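# Set cartridge tracking force with counterweight and stylus gauge

## Task

The tonearm has a freshly mounted cartridge and its counterweight is unadjusted. Using the stylus force gauge standing on the mat, set the tracking force to what the cartridge data sheet specifies (manual item 7: 1.6 to 2.0 grams). Finish with the tonearm locked by its clamp in the rest and nothing moving. It counts as failed if at any point the robot makes contact with the stylus; the stylus or the front of the cartridge gets pushed hard; the stylus comes down on or strikes anything quickly; the stylus or cartridge contacts the mat, the platter or any fixed part of the player; or the counterweight is rotated while the stylus or cartridge is sitting on the gauge. Anything held in place only by the robot at the end does not count.

## Robot and tools

Robot: two arms, left_arm and right_arm, each a six-joint arm ending in a parallel gripper. Bases in the scene frame: left_arm at (-0.154, +0.562, +0.118) m, quat_wxyz (+0.901, 0, 0, -0.434); right_arm at (+0.088, -0.507, +0.092) m, quat_wxyz (+0.629, 0, 0, +0.778). The arms face each other across the table; left_arm sits on the +y side. The names do not indicate image sides. Joint ranges (rad), base to hand: waist -3.054..3.054, shoulder 0..3.142, elbow 0..2.356, wrist pitch -1.571..1.571, wrist yaw -1.571..1.571, wrist roll -3.142..3.142. Load limits (N m): waist 16.6, shoulder 20.6, elbow 20.5, wrist pitch 5.42, wrist yaw 5.4, wrist roll 5.07; reaching one stops that arm for 10 s and drops the rest of the call.

Frame: one shared scene frame, origin at table centre, table surface at z = +0.020 m, +z up. The gripper's fingers extend along its own +x and close along its y. end_effector_position is the point between the pads, roughly 3-4 cm behind the fingertips. Reported hand positions can be somewhat off, especially at long reach; friction may leave a hand short or tilted, so check pose after each move.

Row format (used by execute_actions and move): 16 numbers, always both arms: left_arm x, y, z, qw, qx, qy, qz, opening, then right_arm the same 8. x,y,z are an absolute target position in metres in the scene frame; the quaternion is an absolute target orientation, w first. Opening is in [-1, 1]: +1 is fully open (0.088 m), empty fingers meet near -0.80, lower values change nothing further. Closing from fully open needs at least about 0.5 s. To hold something, command an opening well below grip_measured; the gap sets squeeze force (about 34 N per pad max). Readings can be about 1 mm off per gripper.

execute_actions(actions): a list of actions; each action is a list of up to 15 rows, one per 1/30 s step, the last row repeated to fill 15 steps. Empty list returns state and images only. Any target more than 0.6 m from the hand's current position along any of its axes gets the action refused for both arms; a malformed action or a failing first action rejects the whole call. Per step the command is clipped to within 70 mm and 16 degrees of the measured pose, so far targets take several actions. Resend the same quaternion every row to hold orientation rather than copying a drifted reported one.

move(target, speed, blocking): target is one 16-number row of absolute poses; each hand travels a straight line there, all finishing together, 0.5 to 10 s. speed is m/s from 0.002 to 0.5 (default 0.25); rotation capped at twice that in rad/s. Paths ignore obstacles and the other arm; hands lag and can overshoot speed near full extension. Faster contact and targets deeper past the contact push harder. blocking=false returns after 0.5 s; then use wait(0) to poll, or stop, before sending new rows or moves. The extra 'move:' line reports done, off_target, moving, held or fault, plus limits (paced = target clipped; held = a check blocked steps, after which the arm may lunge). Distances to target are given per hand.

wait(seconds): 0 to 10 s, arms hold their last command; ends early if a running move ends. stop(): brakes a running move (fingers continue). zoom_image(camera, region): region [x0, y0, x1, y1] pixels, at most 504x504, on cam_high, cam_low, cam_left_wrist or cam_right_wrist (each 504x504). show_instructions(): shows reference images. read_manual(section): licence texts only. finished_scene(scene): ends the scene after the last command is held; irreversible.

Results: the state line gives each hand's position, quat_wxyz and velocities; 'Hand target' is where the controller is driving now; 'pose unreachable' means the clearance check altered that arm's command; HELD marks steps held back; grip_measured is finger opening on the command scale. MOTOR HOT appears from 50 °C; at 95 °C an over-temperature fault holds the arm and may cut power.

Player facts: counterweight turned counterclockwise (viewed from the front) adds 3 g per turn; its 0-3 g ring rotates with it, read at the stub line, and is not zeroed. Clamp opens by pressing its short outer tail; closes by pushing the hook back over the tube. Cue lever back raises the lift bar, forward lowers it gently. The gauge reads tongue load to 5.00 g (blank above) and is only valid with the stylus resting on it, lift bar clear of the tube, and no gripper on tonearm or gauge; cue-lowering onto it never presses too hard. Unclamped in its rest, the tube nose rises if force is below zero; a gripper on the counterweight can lift an unclamped tube.

Avoid: touching the stylus, fast or hard contact at the cartridge, turning the weight while the stylus is on the gauge, arms colliding, hard squeezes or fast closes, dropping or knocking anything off the table. For an arm that should stay put, resend its last full pose and opening every call.

Each tool is called after "Request:" by a JSON object that holds its "op" and its "data", one argument or row to a line.

Reference images:

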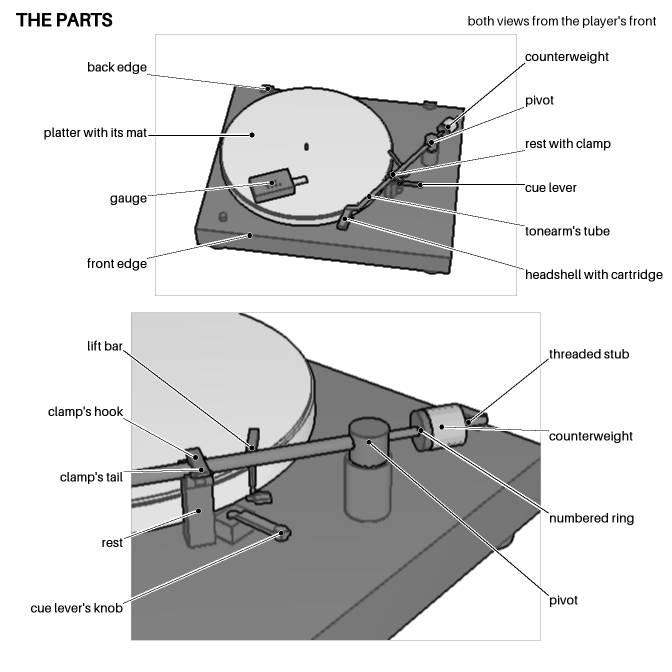

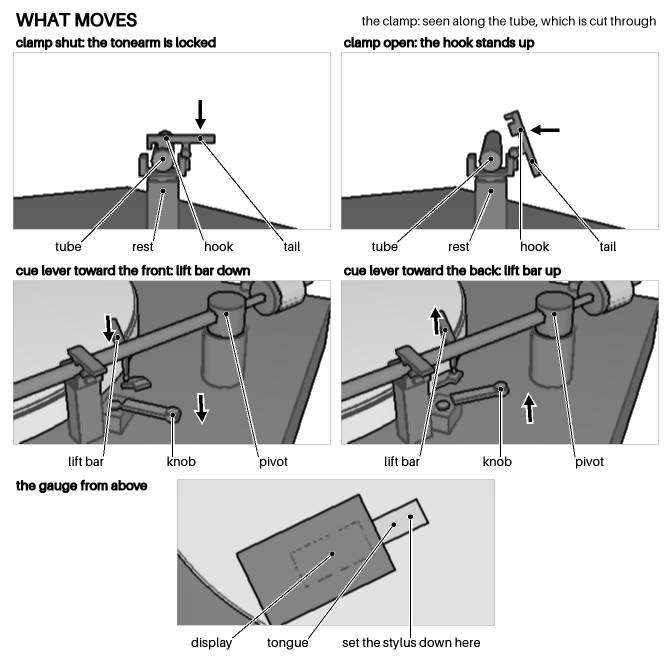

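## Session

Request:
{"op": "execute_actions", "data": {
  "actions": []
}}

Scene clock: 0.00 s.
left_arm: end_effector_position=(-0.1498, +0.2862, +0.3306) grip_measured=+0.853 end_effector_quat_wxyz=(-0.262, +0.850, -0.258, -0.378) end_effector_velocity=(+0.001, +0.002, +0.002) end_effector_angular_velocity=(-0.004, -0.006, +0.004) | right_arm: end_effector_position=(+0.0188, -0.1903, +0.4006) grip_measured=+0.857 end_effector_quat_wxyz=(+0.438, -0.374, -0.592, +0.563) end_effector_velocity=(-0.000, -0.001, +0.000) end_effector_angular_velocity=(+0.000, -0.008, +0.004)
Joint positions: left_arm=[-1.009  1.494  1.373 -1.403 -0.679  2.054  0.081] | right_arm=[-0.104  0.914  0.573  0.442 -0.237 -1.528  0.081]
Joint velocities: left_arm=[-0.002 -0.007 -0.002 -0.007 -0.007 -0.007  0.   ] | right_arm=[-0.002 -0.002  0.002 -0.007 -0.007 -0.007 -0.   ]
Motor temperatures (°C, as the motors report them): left_arm=[19 20 21 22 22 20] | right_arm=[19 20 23 23 23 19]
Heat: left arm: hottest wrist pitch 22 °C (+0.0 °C/min); right arm: hottest elbow 23 °C (+0.0 °C/min).
Hand target (left_arm): -0.150, +0.286, +0.331; -0.262, +0.850, -0.258, -0.378
Hand target (right_arm): +0.019, -0.190, +0.401; -0.438, +0.374, +0.592, -0.563

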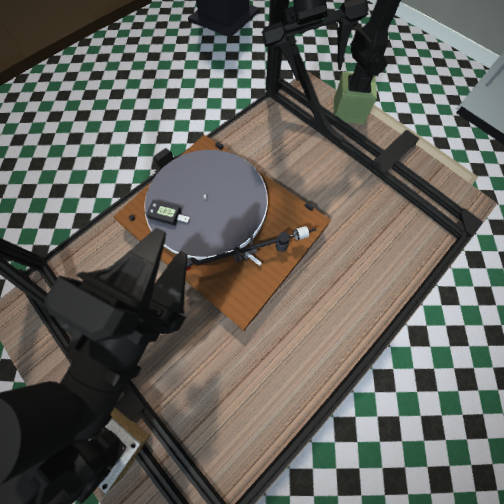

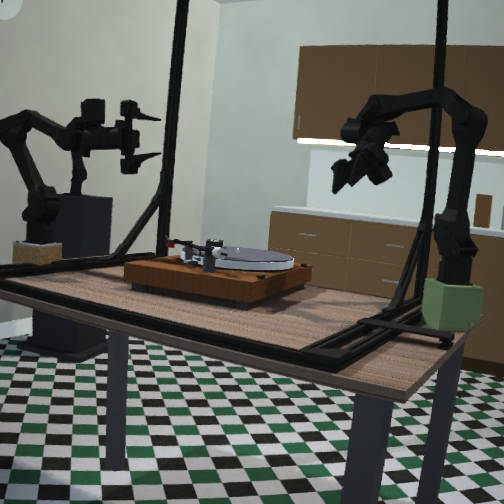

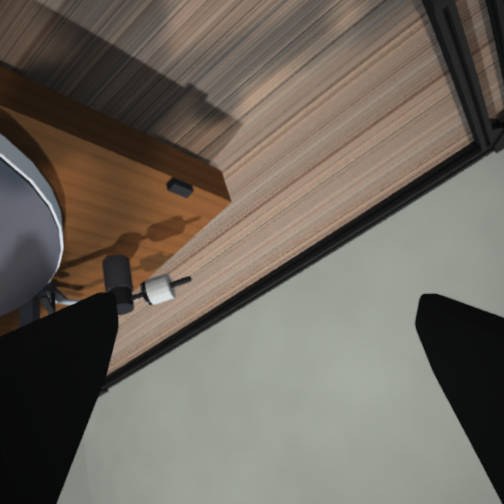

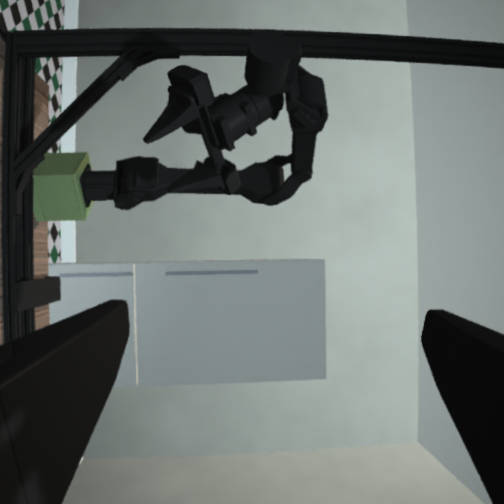

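Request:
{"op": "zoom_image", "data": {
  "camera": "cam_high",
  "region": [130, 170, 340, 300]
}}

Request:
{"op": "zoom_image", "data": {
  "camera": "cam_low",
  "region": [120, 210, 320, 310]
}}

Region (130, 170, 340, 300) of cam_high's 504x504 image, scaled by 2.400, with more detail than that image has; it fills the top 312 rows of this view, and the rest is white.

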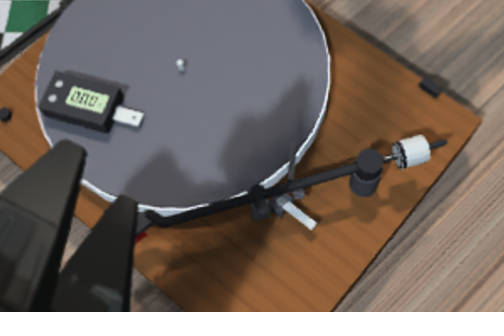

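Region (120, 210, 320, 310) of cam_low's 504x504 image, scaled by 2.520, with more detail than that image has.

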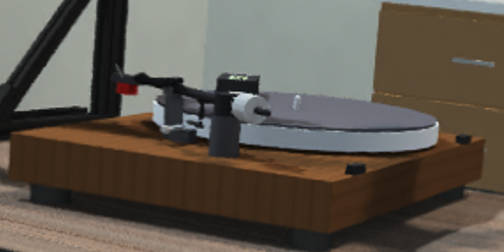

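Request:
{"op": "move", "data": {
  "target": [0.11,0.2,0.2,0.515,0,0,-0.857,1,0.02,-0.09,0.3,0.527,-0.439,0.369,0.627,-1]
}}

Scene clock: 28.80 s.
left_arm: end_effector_position=(+0.1111, +0.1983, +0.1992) grip_measured=+1.000 end_effector_quat_wxyz=(+0.470, +0.012, +0.003, -0.882) end_effector_velocity=(-0.006, +0.003, -0.016) end_effector_angular_velocity=(+0.038, +0.045, +0.004) | right_arm: end_effector_position=(+0.0191, -0.0924, +0.3017) grip_measured=-0.776 end_effector_quat_wxyz=(+0.526, -0.441, +0.362, +0.630) end_effector_velocity=(+0.005, -0.003, -0.002) end_effector_angular_velocity=(-0.020, -0.013, -0.003)
Joint positions: left_arm=[ 0.298  2.31   1.431 -0.355  1.545  1.239  0.088] | right_arm=[-0.046  1.876  1.873 -1.212  0.    -0.021  0.001]
Joint velocities: left_arm=[-0.002 -0.002 -0.09   0.198 -0.007 -0.168  0.   ] | right_arm=[-0.007  0.002  0.002 -0.022  0.007 -0.007 -0.001]
Motor temperatures (°C, as the motors report them): left_arm=[19 23 24 22 22 20] | right_arm=[19 21 28 27 23 19]
Heat: left arm: hottest elbow 24 °C (+4.2 °C/min); right arm: hottest elbow 28 °C (+10.4 °C/min).
Hand target (left_arm): +0.110, +0.200, +0.199; -0.471, -0.011, -0.006, +0.882
Hand target (right_arm): +0.020, -0.090, +0.299; +0.526, -0.441, +0.367, +0.628
Off the commanded pose (left_arm): 0.002 m, 6 deg.
Off the commanded pose (right_arm): 0.003 m, 1 deg.
move: off_target (left_arm)
camera_calibration (this result's frames):
cam_left_wrist: T_world_to_cam=[[-0.824161, 0.565778, 0.0255592, -0.0179962], [0.196348, 0.327765, -0.924131, 0.124446], [-0.531231, -0.756614, -0.38122, 0.362944], [0, 0, 0, 1]] pos_world=[0.153541, 0.244002, 0.253826]
cam_right_wrist: T_world_to_cam=[[0.978073, 0.208226, 0.00394573, 0.00928429], [0.208247, -0.978059, -0.00585236, -0.0633789], [0.00264054, 0.00654572, -0.999975, 0.378966], [0, 0, 0, 1]] pos_world=[0.00311705, -0.0664021, 0.378549]

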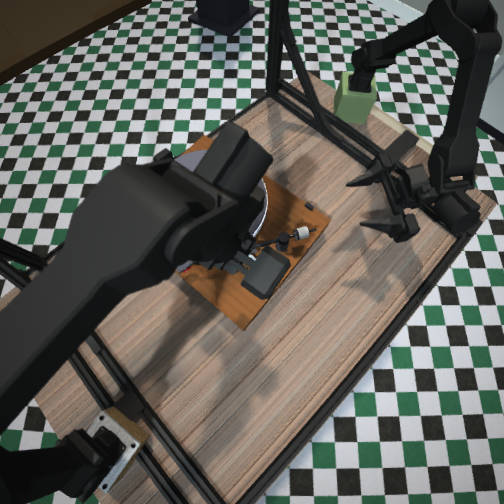

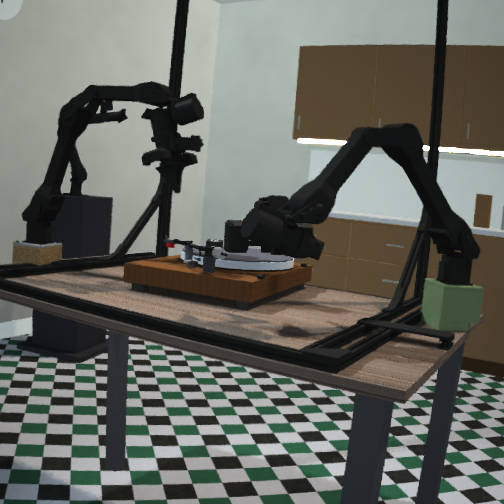

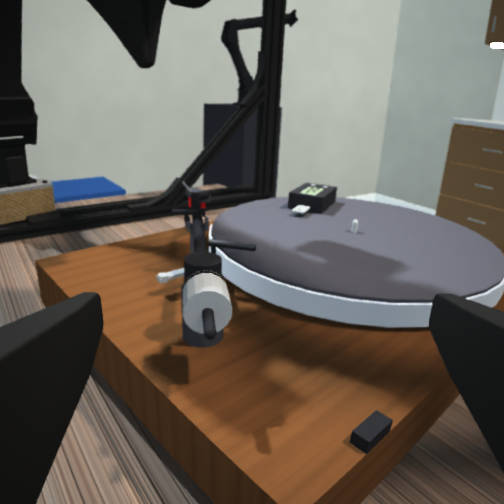

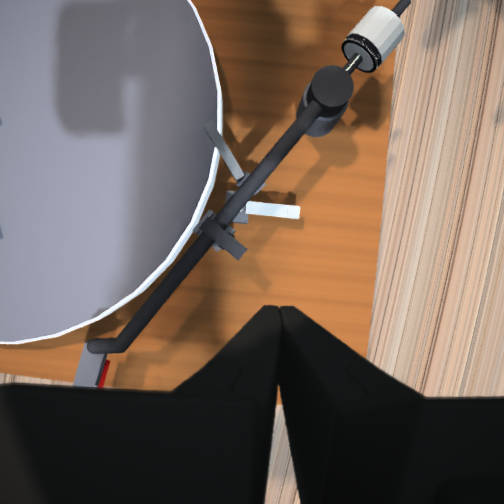

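Request:
{"op": "move", "data": {
  "target": [0.111,0.198,0.2,0.47,0.012,0.003,-0.882,1,-0.003,-0.076,0.215,0.527,-0.439,0.369,0.627,-1],
  "speed": 0.1
}}

Scene clock: 42.43 s.
left_arm: end_effector_position=(+0.1108, +0.1985, +0.1979) grip_measured=+1.000 end_effector_quat_wxyz=(+0.470, +0.011, +0.005, -0.882) end_effector_velocity=(+0.001, +0.000, +0.000) end_effector_angular_velocity=(+0.003, -0.008, +0.005) | right_arm: end_effector_position=(-0.0022, -0.0752, +0.2239) grip_measured=-0.776 end_effector_quat_wxyz=(+0.530, -0.433, +0.364, +0.633) end_effector_velocity=(+0.004, +0.001, -0.001) end_effector_angular_velocity=(+0.004, -0.009, -0.003)
Joint positions: left_arm=[ 0.298  2.31   1.423 -0.335  1.545  1.223  0.088] | right_arm=[-0.001  1.923  1.62  -0.899  0.011  0.033  0.001]
Joint velocities: left_arm=[ 0.002 -0.002  0.002 -0.007 -0.007  0.007  0.   ] | right_arm=[-0.007 -0.002 -0.007  0.007  0.007 -0.007  0.   ]
Motor temperatures (°C, as the motors report them): left_arm=[19 27 23 23 23 20] | right_arm=[19 24 30 26 23 19]
Heat: left arm: hottest shoulder 27 °C (+7.1 °C/min); right arm: hottest elbow 30 °C (+9.9 °C/min).
Hand target (left_arm): +0.111, +0.198, +0.200; -0.470, -0.012, -0.003, +0.883
Hand target (right_arm): -0.003, -0.077, +0.215; +0.527, -0.439, +0.369, +0.627
Off the commanded pose (left_arm): 0.002 m, 0 deg.
Off the commanded pose (right_arm): 0.009 m, 1 deg.
move: off_target (right_arm)
camera_calibration (this result's frames):
cam_left_wrist: T_world_to_cam=[[-0.824288, 0.565388, 0.0297482, -0.0190316], [0.192946, 0.32992, -0.92408, 0.123225], [-0.532279, -0.755969, -0.381039, 0.362417], [0, 0, 0, 1]] pos_world=[0.153444, 0.244082, 0.252531]
cam_right_wrist: T_world_to_cam=[[0.980131, 0.198285, -0.00518248, 0.0280653], [0.198146, -0.979968, -0.0200286, -0.0395423], [-0.00905004, 0.0186038, -0.999786, 0.302015], [0, 0, 0, 1]] pos_world=[-0.0169393, -0.0499338, 0.301304]

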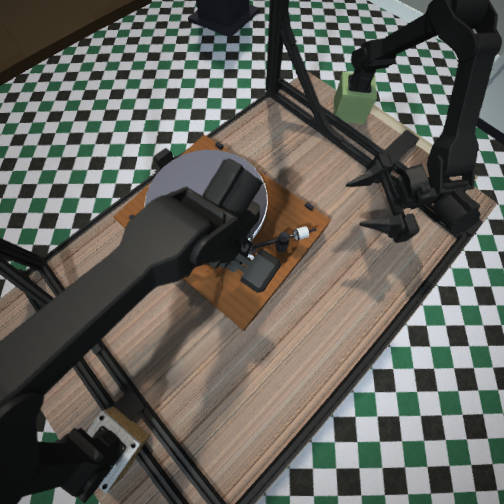

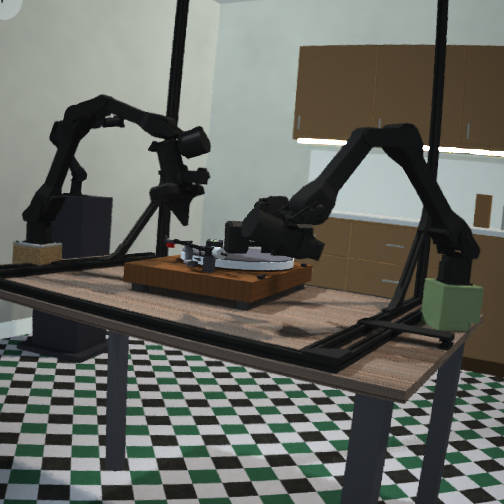

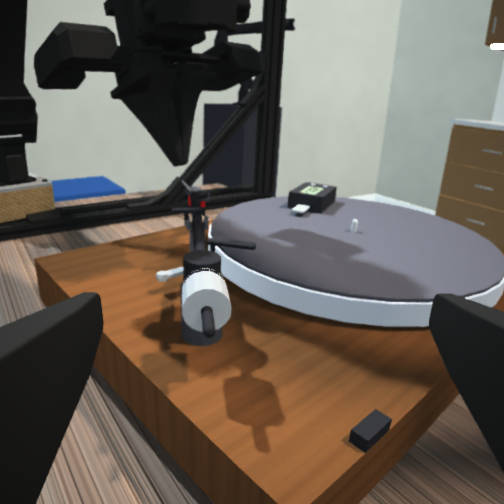

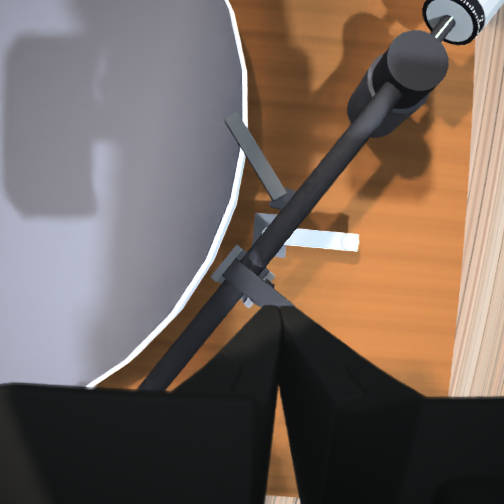

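Request:
{"op": "move", "data": {
  "target": [0.111,0.198,0.2,0.47,0.012,0.003,-0.882,1,0.001,-0.073,0.185,0.527,-0.439,0.369,0.627,-1],
  "speed": 0.04
}}

Request:
{"op": "zoom_image", "data": {
  "camera": "cam_left_wrist",
  "region": [130, 150, 270, 290]
}}

Scene clock: 50.50 s.
left_arm: end_effector_position=(+0.1108, +0.1985, +0.1979) grip_measured=+1.000 end_effector_quat_wxyz=(+0.470, +0.011, +0.005, -0.882) end_effector_velocity=(+0.000, -0.001, -0.002) end_effector_angular_velocity=(+0.031, +0.009, +0.006) | right_arm: end_effector_position=(-0.0008, -0.0717, +0.1948) grip_measured=-0.776 end_effector_quat_wxyz=(+0.531, -0.431, +0.364, +0.632) end_effector_velocity=(+0.000, -0.002, -0.000) end_effector_angular_velocity=(-0.007, -0.003, +0.021)
Joint positions: left_arm=[ 0.298  2.31   1.423 -0.335  1.545  1.223  0.088] | right_arm=[-0.005  1.947  1.536 -0.789  0.011  0.032  0.001]
Joint velocities: left_arm=[-0.002 -0.002  0.002 -0.007 -0.022 -0.022  0.   ] | right_arm=[-0.002 -0.002 -0.002 -0.007 -0.007 -0.022 -0.   ]
Motor temperatures (°C, as the motors report them): left_arm=[19 29 24 23 23 20] | right_arm=[19 25 29 27 23 19]
Heat: left arm: hottest shoulder 29 °C (+8.3 °C/min); right arm: hottest elbow 29 °C (+7.1 °C/min).
Hand target (left_arm): +0.111, +0.198, +0.200; -0.470, -0.012, -0.003, +0.882
Hand target (right_arm): +0.001, -0.073, +0.185; +0.527, -0.439, +0.369, +0.627
Off the commanded pose (left_arm): 0.002 m, 0 deg.
Off the commanded pose (right_arm): 0.010 m, 1 deg.
move: off_target (right_arm)
camera_calibration (this result's frames):
cam_left_wrist: T_world_to_cam=[[-0.824288, 0.565388, 0.0297482, -0.0190316], [0.192946, 0.32992, -0.92408, 0.123225], [-0.532279, -0.755969, -0.381039, 0.362417], [0, 0, 0, 1]] pos_world=[0.153444, 0.244082, 0.252531]
cam_right_wrist: T_world_to_cam=[[0.980821, 0.194852, -0.00478763, 0.0255903], [0.194705, -0.980617, -0.0219274, -0.0366391], [-0.00896744, 0.0205747, -0.999748, 0.272961], [0, 0, 0, 1]] pos_world=[-0.0155179, -0.0465313, 0.272212]

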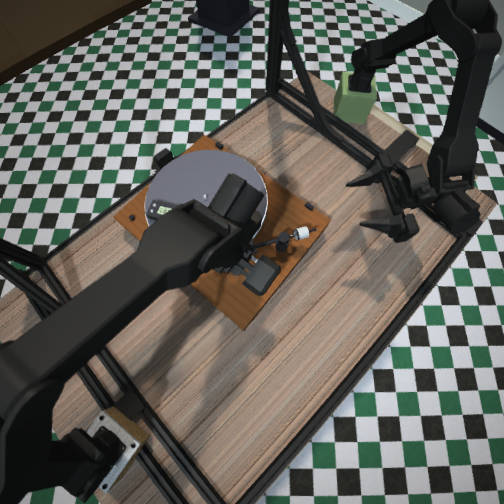

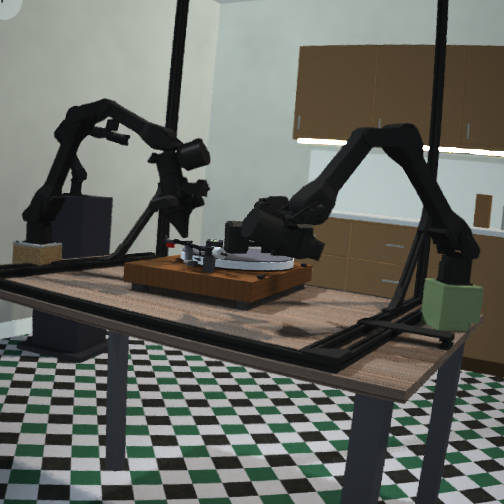

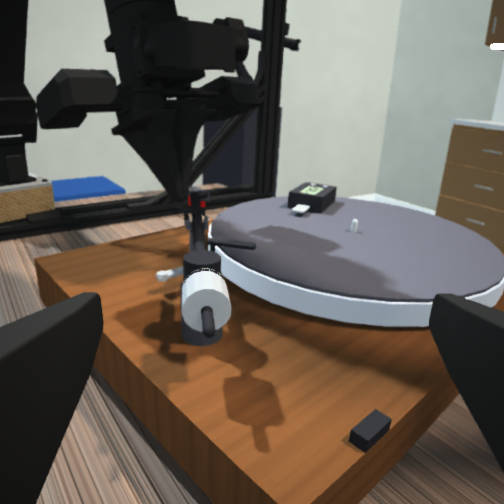

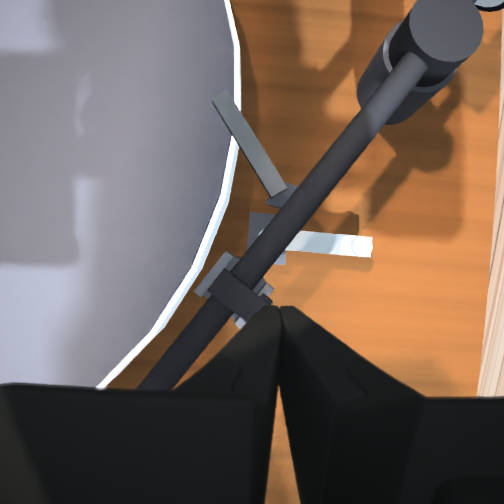

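Region (130, 150, 270, 290) of cam_left_wrist's 504x504 image, scaled by 3.600, with more detail than that image has.

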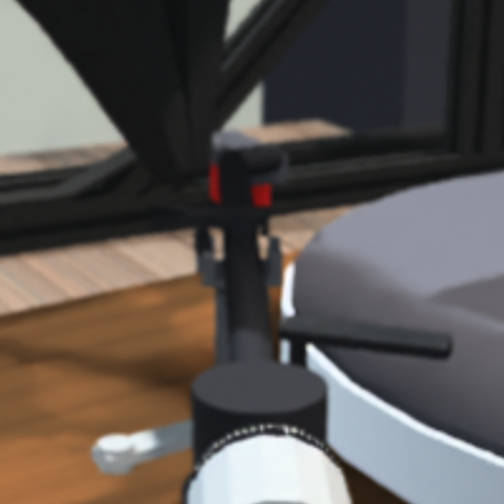

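Close to the hinge; shift outward a little while lowering.

Request:
{"op": "move", "data": {
  "target": [0.111,0.198,0.2,0.47,0.012,0.003,-0.882,1,0.007,-0.074,0.168,0.527,-0.439,0.369,0.627,-1],
  "speed": 0.015
}}

Request:
{"op": "zoom_image", "data": {
  "camera": "cam_left_wrist",
  "region": [130, 150, 270, 290]
}}

Scene clock: 57.87 s.
left_arm: end_effector_position=(+0.1108, +0.1985, +0.1979) grip_measured=+1.000 end_effector_quat_wxyz=(+0.470, +0.011, +0.005, -0.882) end_effector_velocity=(-0.004, +0.001, -0.000) end_effector_angular_velocity=(+0.014, +0.032, -0.005) | right_arm: end_effector_position=(+0.0026, -0.0720, +0.1832) grip_measured=-0.776 end_effector_quat_wxyz=(+0.530, -0.429, +0.362, +0.635) end_effector_velocity=(-0.002, -0.001, -0.001) end_effector_angular_velocity=(-0.002, +0.023, -0.001)
Joint positions: left_arm=[ 0.298  2.31   1.423 -0.335  1.545  1.222  0.088] | right_arm=[-0.016  1.947  1.488 -0.734  0.003  0.02   0.001]
Joint velocities: left_arm=[-0.002 -0.002 -0.007 -0.022  0.007 -0.007  0.   ] | right_arm=[-0.002 -0.002 -0.007  0.007 -0.022  0.007  0.   ]
Motor temperatures (°C, as the motors report them): left_arm=[19 30 24 23 23 20] | right_arm=[19 26 29 27 23 19]
Heat: left arm: hottest shoulder 30 °C (+8.3 °C/min); right arm: hottest elbow 29 °C (+6.2 °C/min).
Hand target (left_arm): +0.111, +0.198, +0.200; -0.470, -0.012, -0.003, +0.882
Hand target (right_arm): +0.007, -0.075, +0.168; +0.527, -0.439, +0.369, +0.627
Off the commanded pose (left_arm): 0.002 m, 0 deg.
Off the commanded pose (right_arm): 0.016 m, 2 deg.
move: off_target (right_arm)
camera_calibration (this result's frames):
cam_left_wrist: T_world_to_cam=[[-0.824284, 0.565374, 0.0301294, -0.0191048], [0.192651, 0.330119, -0.924071, 0.123217], [-0.532392, -0.755893, -0.381031, 0.362413], [0, 0, 0, 1]] pos_world=[0.15346, 0.244071, 0.252528]
cam_right_wrist: T_world_to_cam=[[0.97994, 0.199147, -0.00765378, 0.0229973], [0.198865, -0.979629, -0.0279367, -0.0366591], [-0.0130614, 0.0258542, -0.99958, 0.261778], [0, 0, 0, 1]] pos_world=[-0.0118265, -0.0472602, 0.26082]

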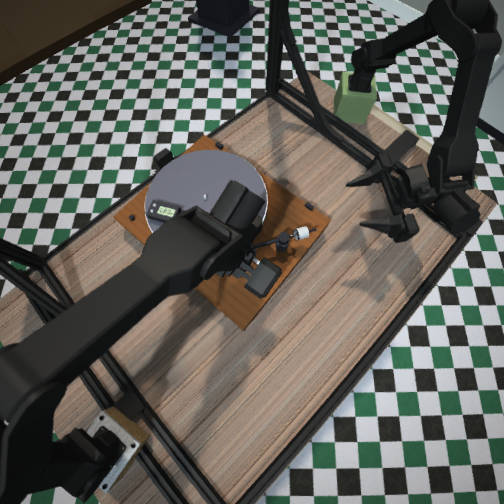

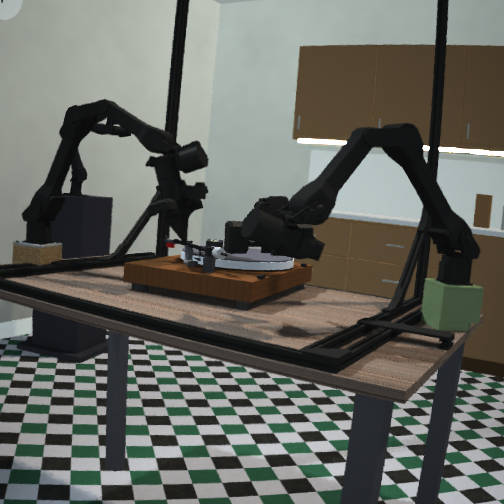

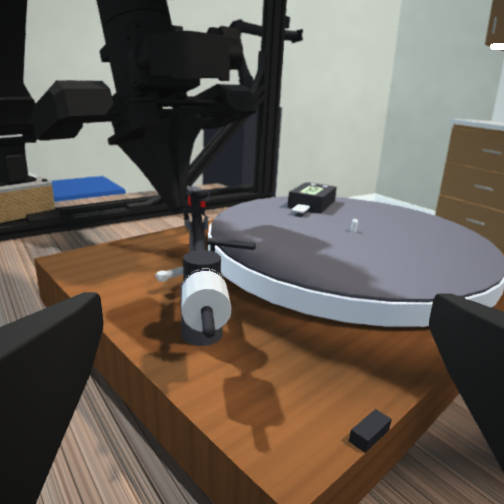

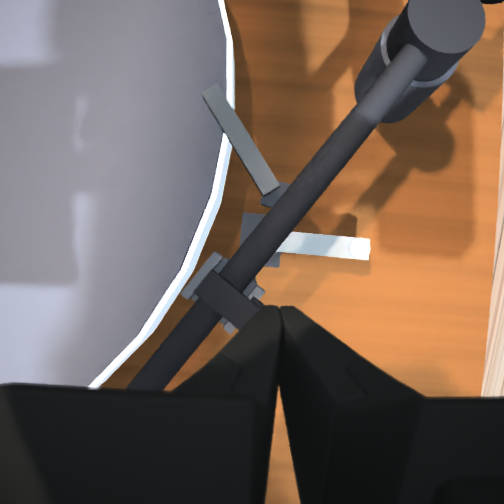

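Region (130, 150, 270, 290) of cam_left_wrist's 504x504 image, scaled by 3.600, with more detail than that image has.

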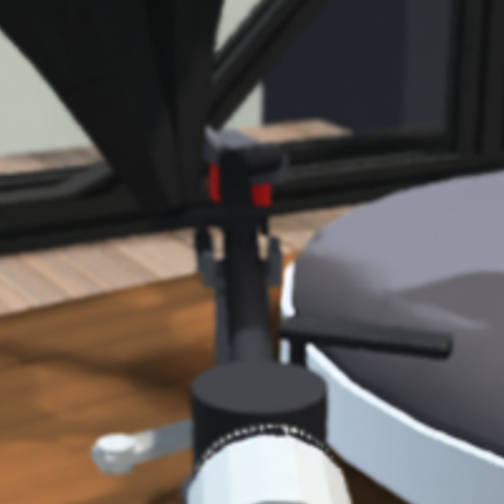

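Request:
{"op": "move", "data": {
  "target": [0.111,0.198,0.2,0.47,0.012,0.003,-0.882,1,0.011,-0.078,0.16,0.527,-0.439,0.369,0.627,-1],
  "speed": 0.015
}}

Request:
{"op": "zoom_image", "data": {
  "camera": "cam_left_wrist",
  "region": [130, 150, 270, 290]
}}

Scene clock: 63.90 s.
left_arm: end_effector_position=(+0.1108, +0.1985, +0.1978) grip_measured=+1.000 end_effector_quat_wxyz=(+0.470, +0.011, +0.006, -0.882) end_effector_velocity=(-0.002, +0.000, -0.003) end_effector_angular_velocity=(+0.025, +0.024, +0.000) | right_arm: end_effector_position=(+0.0110, -0.0759, +0.1682) grip_measured=-0.776 end_effector_quat_wxyz=(+0.532, -0.433, +0.364, +0.630) end_effector_velocity=(-0.002, -0.004, -0.002) end_effector_angular_velocity=(-0.014, +0.010, +0.026)
Joint positions: left_arm=[ 0.298  2.31   1.423 -0.335  1.545  1.222  0.088] | right_arm=[-0.032  1.947  1.43  -0.684  0.005  0.009  0.001]
Joint velocities: left_arm=[-0.002  0.002 -0.002 -0.022 -0.007 -0.007  0.   ] | right_arm=[-0.002 -0.002 -0.007 -0.007 -0.022 -0.022 -0.   ]
Motor temperatures (°C, as the motors report them): left_arm=[19 31 24 23 23 20] | right_arm=[19 26 29 28 23 19]
Heat: left arm: hottest shoulder 31 °C (+9.0 °C/min); right arm: hottest elbow 29 °C (+5.0 °C/min).
Hand target (left_arm): +0.111, +0.198, +0.200; -0.470, -0.012, -0.003, +0.882
Hand target (right_arm): +0.011, -0.078, +0.160; +0.527, -0.439, +0.369, +0.627
Off the commanded pose (left_arm): 0.002 m, 0 deg.
Off the commanded pose (right_arm): 0.008 m, 1 deg.
move: done
camera_calibration (this result's frames):
cam_left_wrist: T_world_to_cam=[[-0.824275, 0.565368, 0.0305107, -0.0191845], [0.19236, 0.330318, -0.924061, 0.123065], [-0.532512, -0.755811, -0.381026, 0.362351], [0, 0, 0, 1]] pos_world=[0.15347, 0.244064, 0.25237]
cam_right_wrist: T_world_to_cam=[[0.981355, 0.192201, -0.00135796, 0.0138844], [0.192141, -0.981182, -0.0190623, -0.0441414], [-0.00499619, 0.018446, -0.999817, 0.246325], [0, 0, 0, 1]] pos_world=[-0.00391352, -0.0505231, 0.245458]

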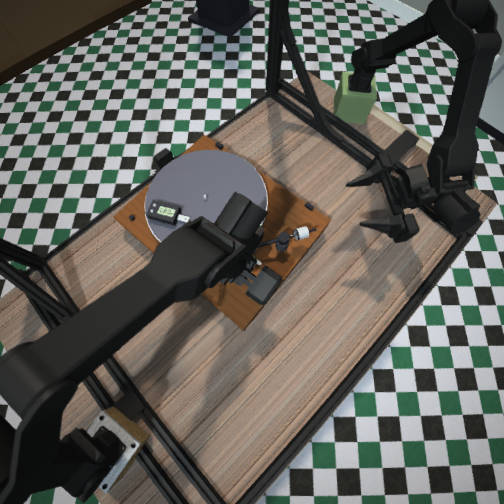

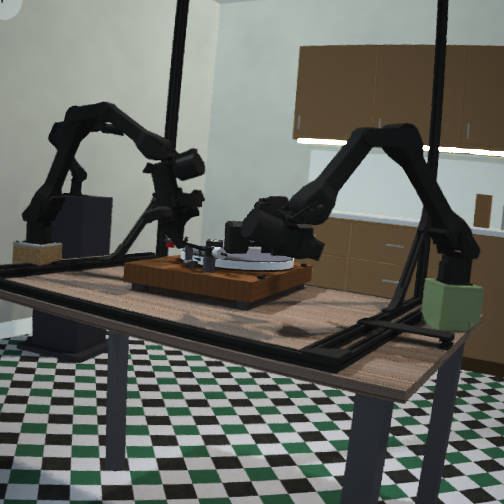

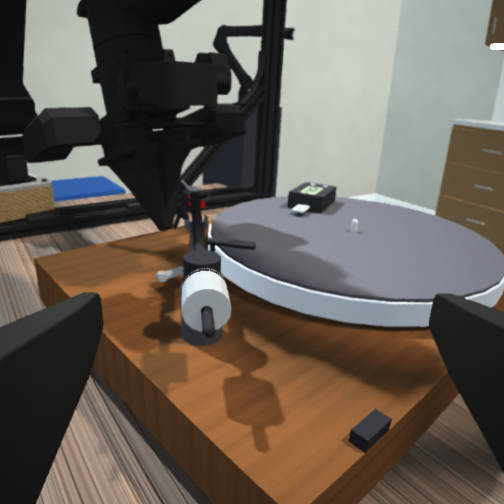

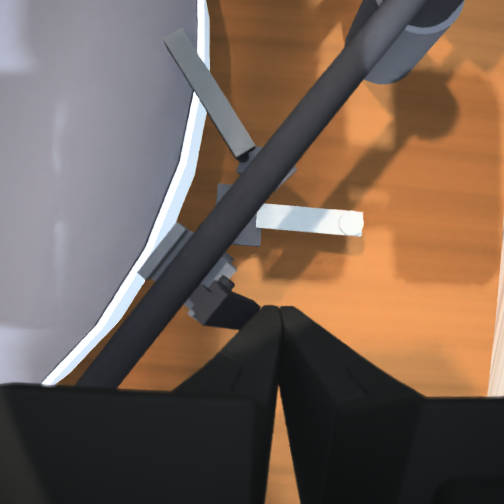

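Region (130, 150, 270, 290) of cam_left_wrist's 504x504 image, scaled by 3.600, with more detail than that image has.

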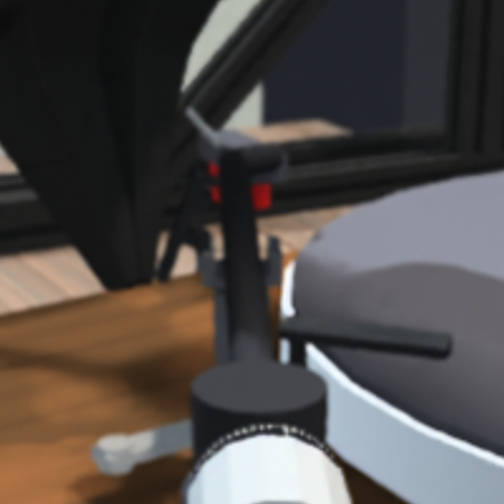

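Request:
{"op": "move", "data": {
  "target": [0.111,0.198,0.2,0.47,0.012,0.003,-0.882,1,0.036,-0.068,0.15,0.527,-0.439,0.369,0.627,-1],
  "speed": 0.04
}}

Request:
{"op": "move", "data": {
  "target": [0.111,0.198,0.2,0.47,0.012,0.003,-0.882,1,0.036,-0.064,0.132,0.527,-0.439,0.369,0.627,-1],
  "speed": 0.03
}}

Request:
{"op": "zoom_image", "data": {
  "camera": "cam_low",
  "region": [140, 210, 240, 290]
}}

Scene clock: 73.93 s.
left_arm: end_effector_position=(+0.1108, +0.1985, +0.1978) grip_measured=+1.000 end_effector_quat_wxyz=(+0.470, +0.011, +0.006, -0.882) end_effector_velocity=(-0.001, -0.001, -0.000) end_effector_angular_velocity=(+0.014, +0.008, +0.001) | right_arm: end_effector_position=(+0.0351, -0.0682, +0.1566) grip_measured=-0.776 end_effector_quat_wxyz=(+0.531, -0.435, +0.366, +0.629) end_effector_velocity=(-0.002, -0.001, +0.001) end_effector_angular_velocity=(-0.003, +0.004, +0.012)
Joint positions: left_arm=[ 0.298  2.31   1.423 -0.335  1.545  1.222  0.088] | right_arm=[-0.096  1.979  1.43  -0.66  -0.017 -0.052  0.001]
Joint velocities: left_arm=[-0.002 -0.002 -0.002  0.007 -0.007 -0.022  0.   ] | right_arm=[ 0.002 -0.002  0.002 -0.007 -0.007 -0.007 -0.   ]
Motor temperatures (°C, as the motors report them): left_arm=[19 32 24 23 23 20] | right_arm=[19 27 29 28 23 19]
Heat: left arm: hottest shoulder 32 °C (+10.0 °C/min); right arm: hottest elbow 29 °C (+3.0 °C/min).
Hand target (left_arm): +0.111, +0.198, +0.200; -0.470, -0.012, -0.003, +0.882
Hand target (right_arm): +0.036, -0.068, +0.150; +0.527, -0.439, +0.369, +0.627
Off the commanded pose (left_arm): 0.002 m, 0 deg.
Off the commanded pose (right_arm): 0.007 m, 1 deg.
move: done
camera_calibration (this result's frames):
cam_left_wrist: T_world_to_cam=[[-0.824275, 0.565368, 0.0305107, -0.0191845], [0.19236, 0.330318, -0.924061, 0.123065], [-0.532512, -0.755811, -0.381026, 0.362351], [0, 0, 0, 1]] pos_world=[0.15347, 0.244064, 0.25237]
cam_right_wrist: T_world_to_cam=[[0.98115, 0.193243, -0.00112692, -0.0111886], [0.193215, -0.981081, -0.0121701, -0.0425781], [-0.00345738, 0.0117229, -0.999925, 0.234292], [0, 0, 0, 1]] pos_world=[0.0200145, -0.042357, 0.233744]

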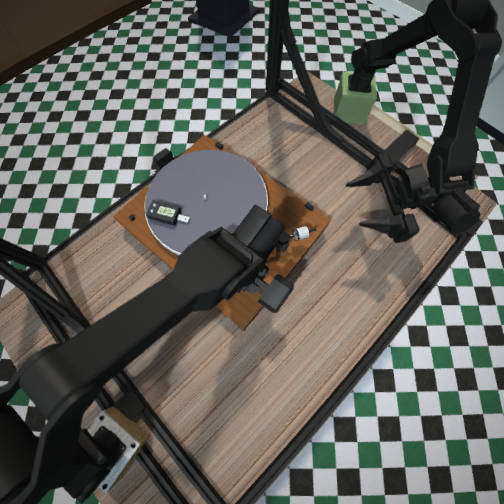

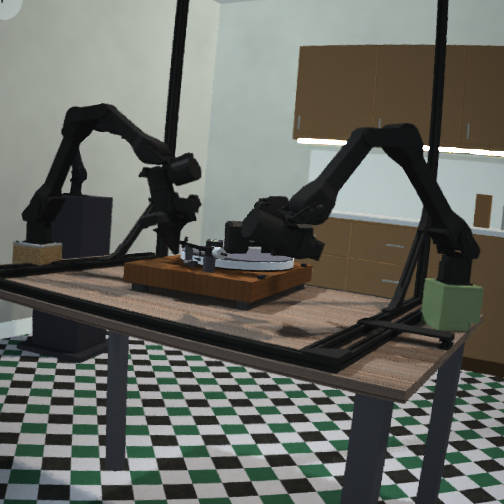

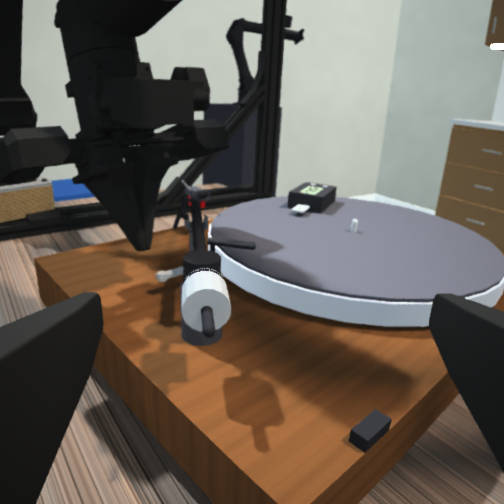

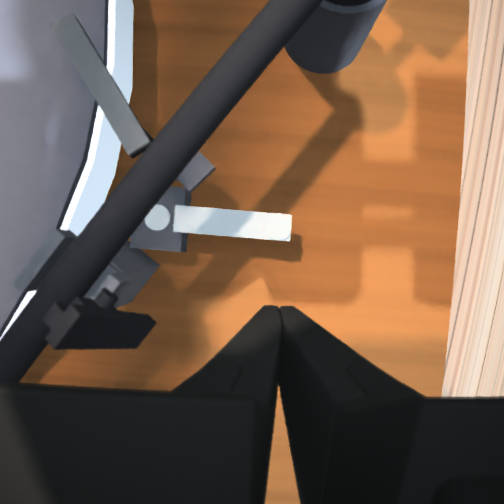

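Scene clock: 75.07 s.
left_arm: end_effector_position=(+0.1108, +0.1985, +0.1978) grip_measured=+1.000 end_effector_quat_wxyz=(+0.470, +0.011, +0.006, -0.882) end_effector_velocity=(+0.000, -0.001, -0.001) end_effector_angular_velocity=(+0.022, -0.003, +0.006) | right_arm: end_effector_position=(+0.0347, -0.0614, +0.1417) grip_measured=-0.776 end_effector_quat_wxyz=(+0.532, -0.432, +0.363, +0.631) end_effector_velocity=(-0.002, -0.001, -0.001) end_effector_angular_velocity=(-0.008, +0.003, +0.012)
Joint positions: left_arm=[ 0.298  2.31   1.423 -0.335  1.545  1.222  0.088] | right_arm=[-0.097  2.017  1.419 -0.602 -0.018 -0.054  0.001]
Joint velocities: left_arm=[-0.002 -0.007 -0.002  0.007 -0.022 -0.022  0.   ] | right_arm=[ 0.002  0.002  0.002 -0.007 -0.007 -0.007 -0.   ]
Motor temperatures (°C, as the motors report them): left_arm=[19 32 24 23 23 20] | right_arm=[19 27 29 28 23 19]
Heat: left arm: hottest shoulder 32 °C (+9.1 °C/min); right arm: hottest elbow 29 °C (+3.0 °C/min).
Hand target (left_arm): +0.111, +0.198, +0.200; -0.470, -0.012, -0.003, +0.883
Hand target (right_arm): +0.036, -0.064, +0.132; +0.527, -0.439, +0.369, +0.627
Off the commanded pose (left_arm): 0.002 m, 0 deg.
Off the commanded pose (right_arm): 0.010 m, 1 deg.
move: off_target (right_arm)
camera_calibration (this result's frames):
cam_left_wrist: T_world_to_cam=[[-0.824275, 0.565368, 0.0305107, -0.0191845], [0.19236, 0.330318, -0.924061, 0.123065], [-0.532512, -0.755811, -0.381026, 0.362351], [0, 0, 0, 1]] pos_world=[0.15347, 0.244064, 0.25237]
cam_right_wrist: T_world_to_cam=[[0.981111, 0.193444, -0.000694261, -0.0121944], [0.193386, -0.980891, -0.0213394, -0.0346627], [-0.00480898, 0.0208021, -0.999772, 0.219877], [0, 0, 0, 1]] pos_world=[0.0197247, -0.0362152, 0.219078]

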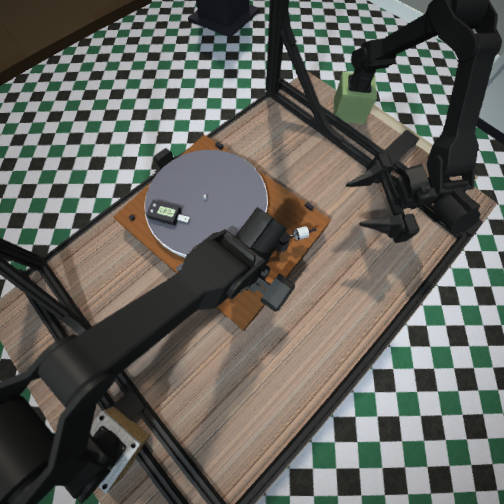

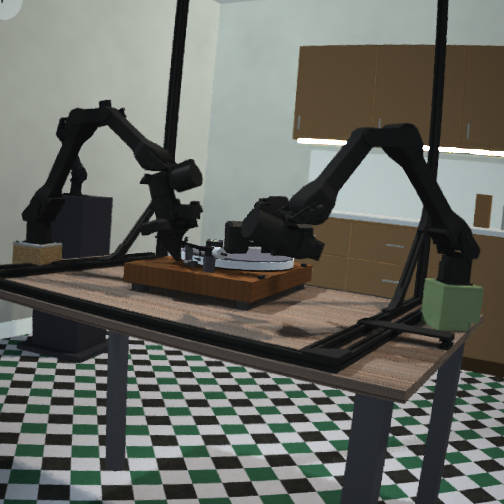

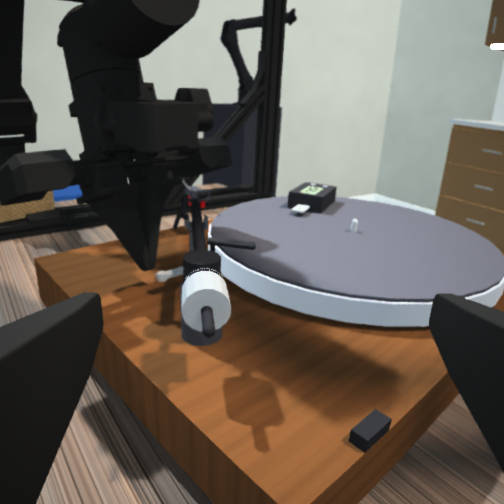

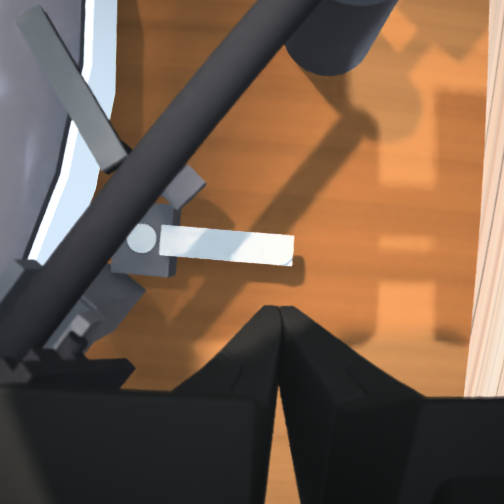

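Region (140, 210, 240, 290) of cam_low's 504x504 image, scaled by 5.040, with more detail than that image has; it fills the top 403 rows of this view, and the rest is white.

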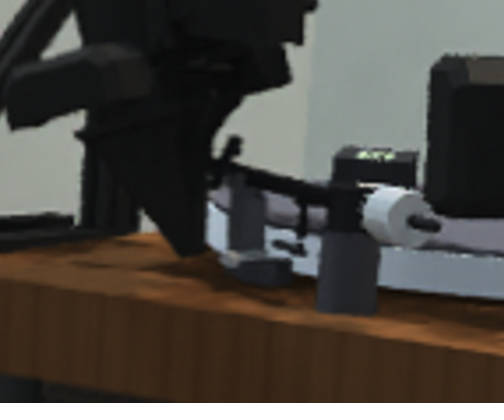

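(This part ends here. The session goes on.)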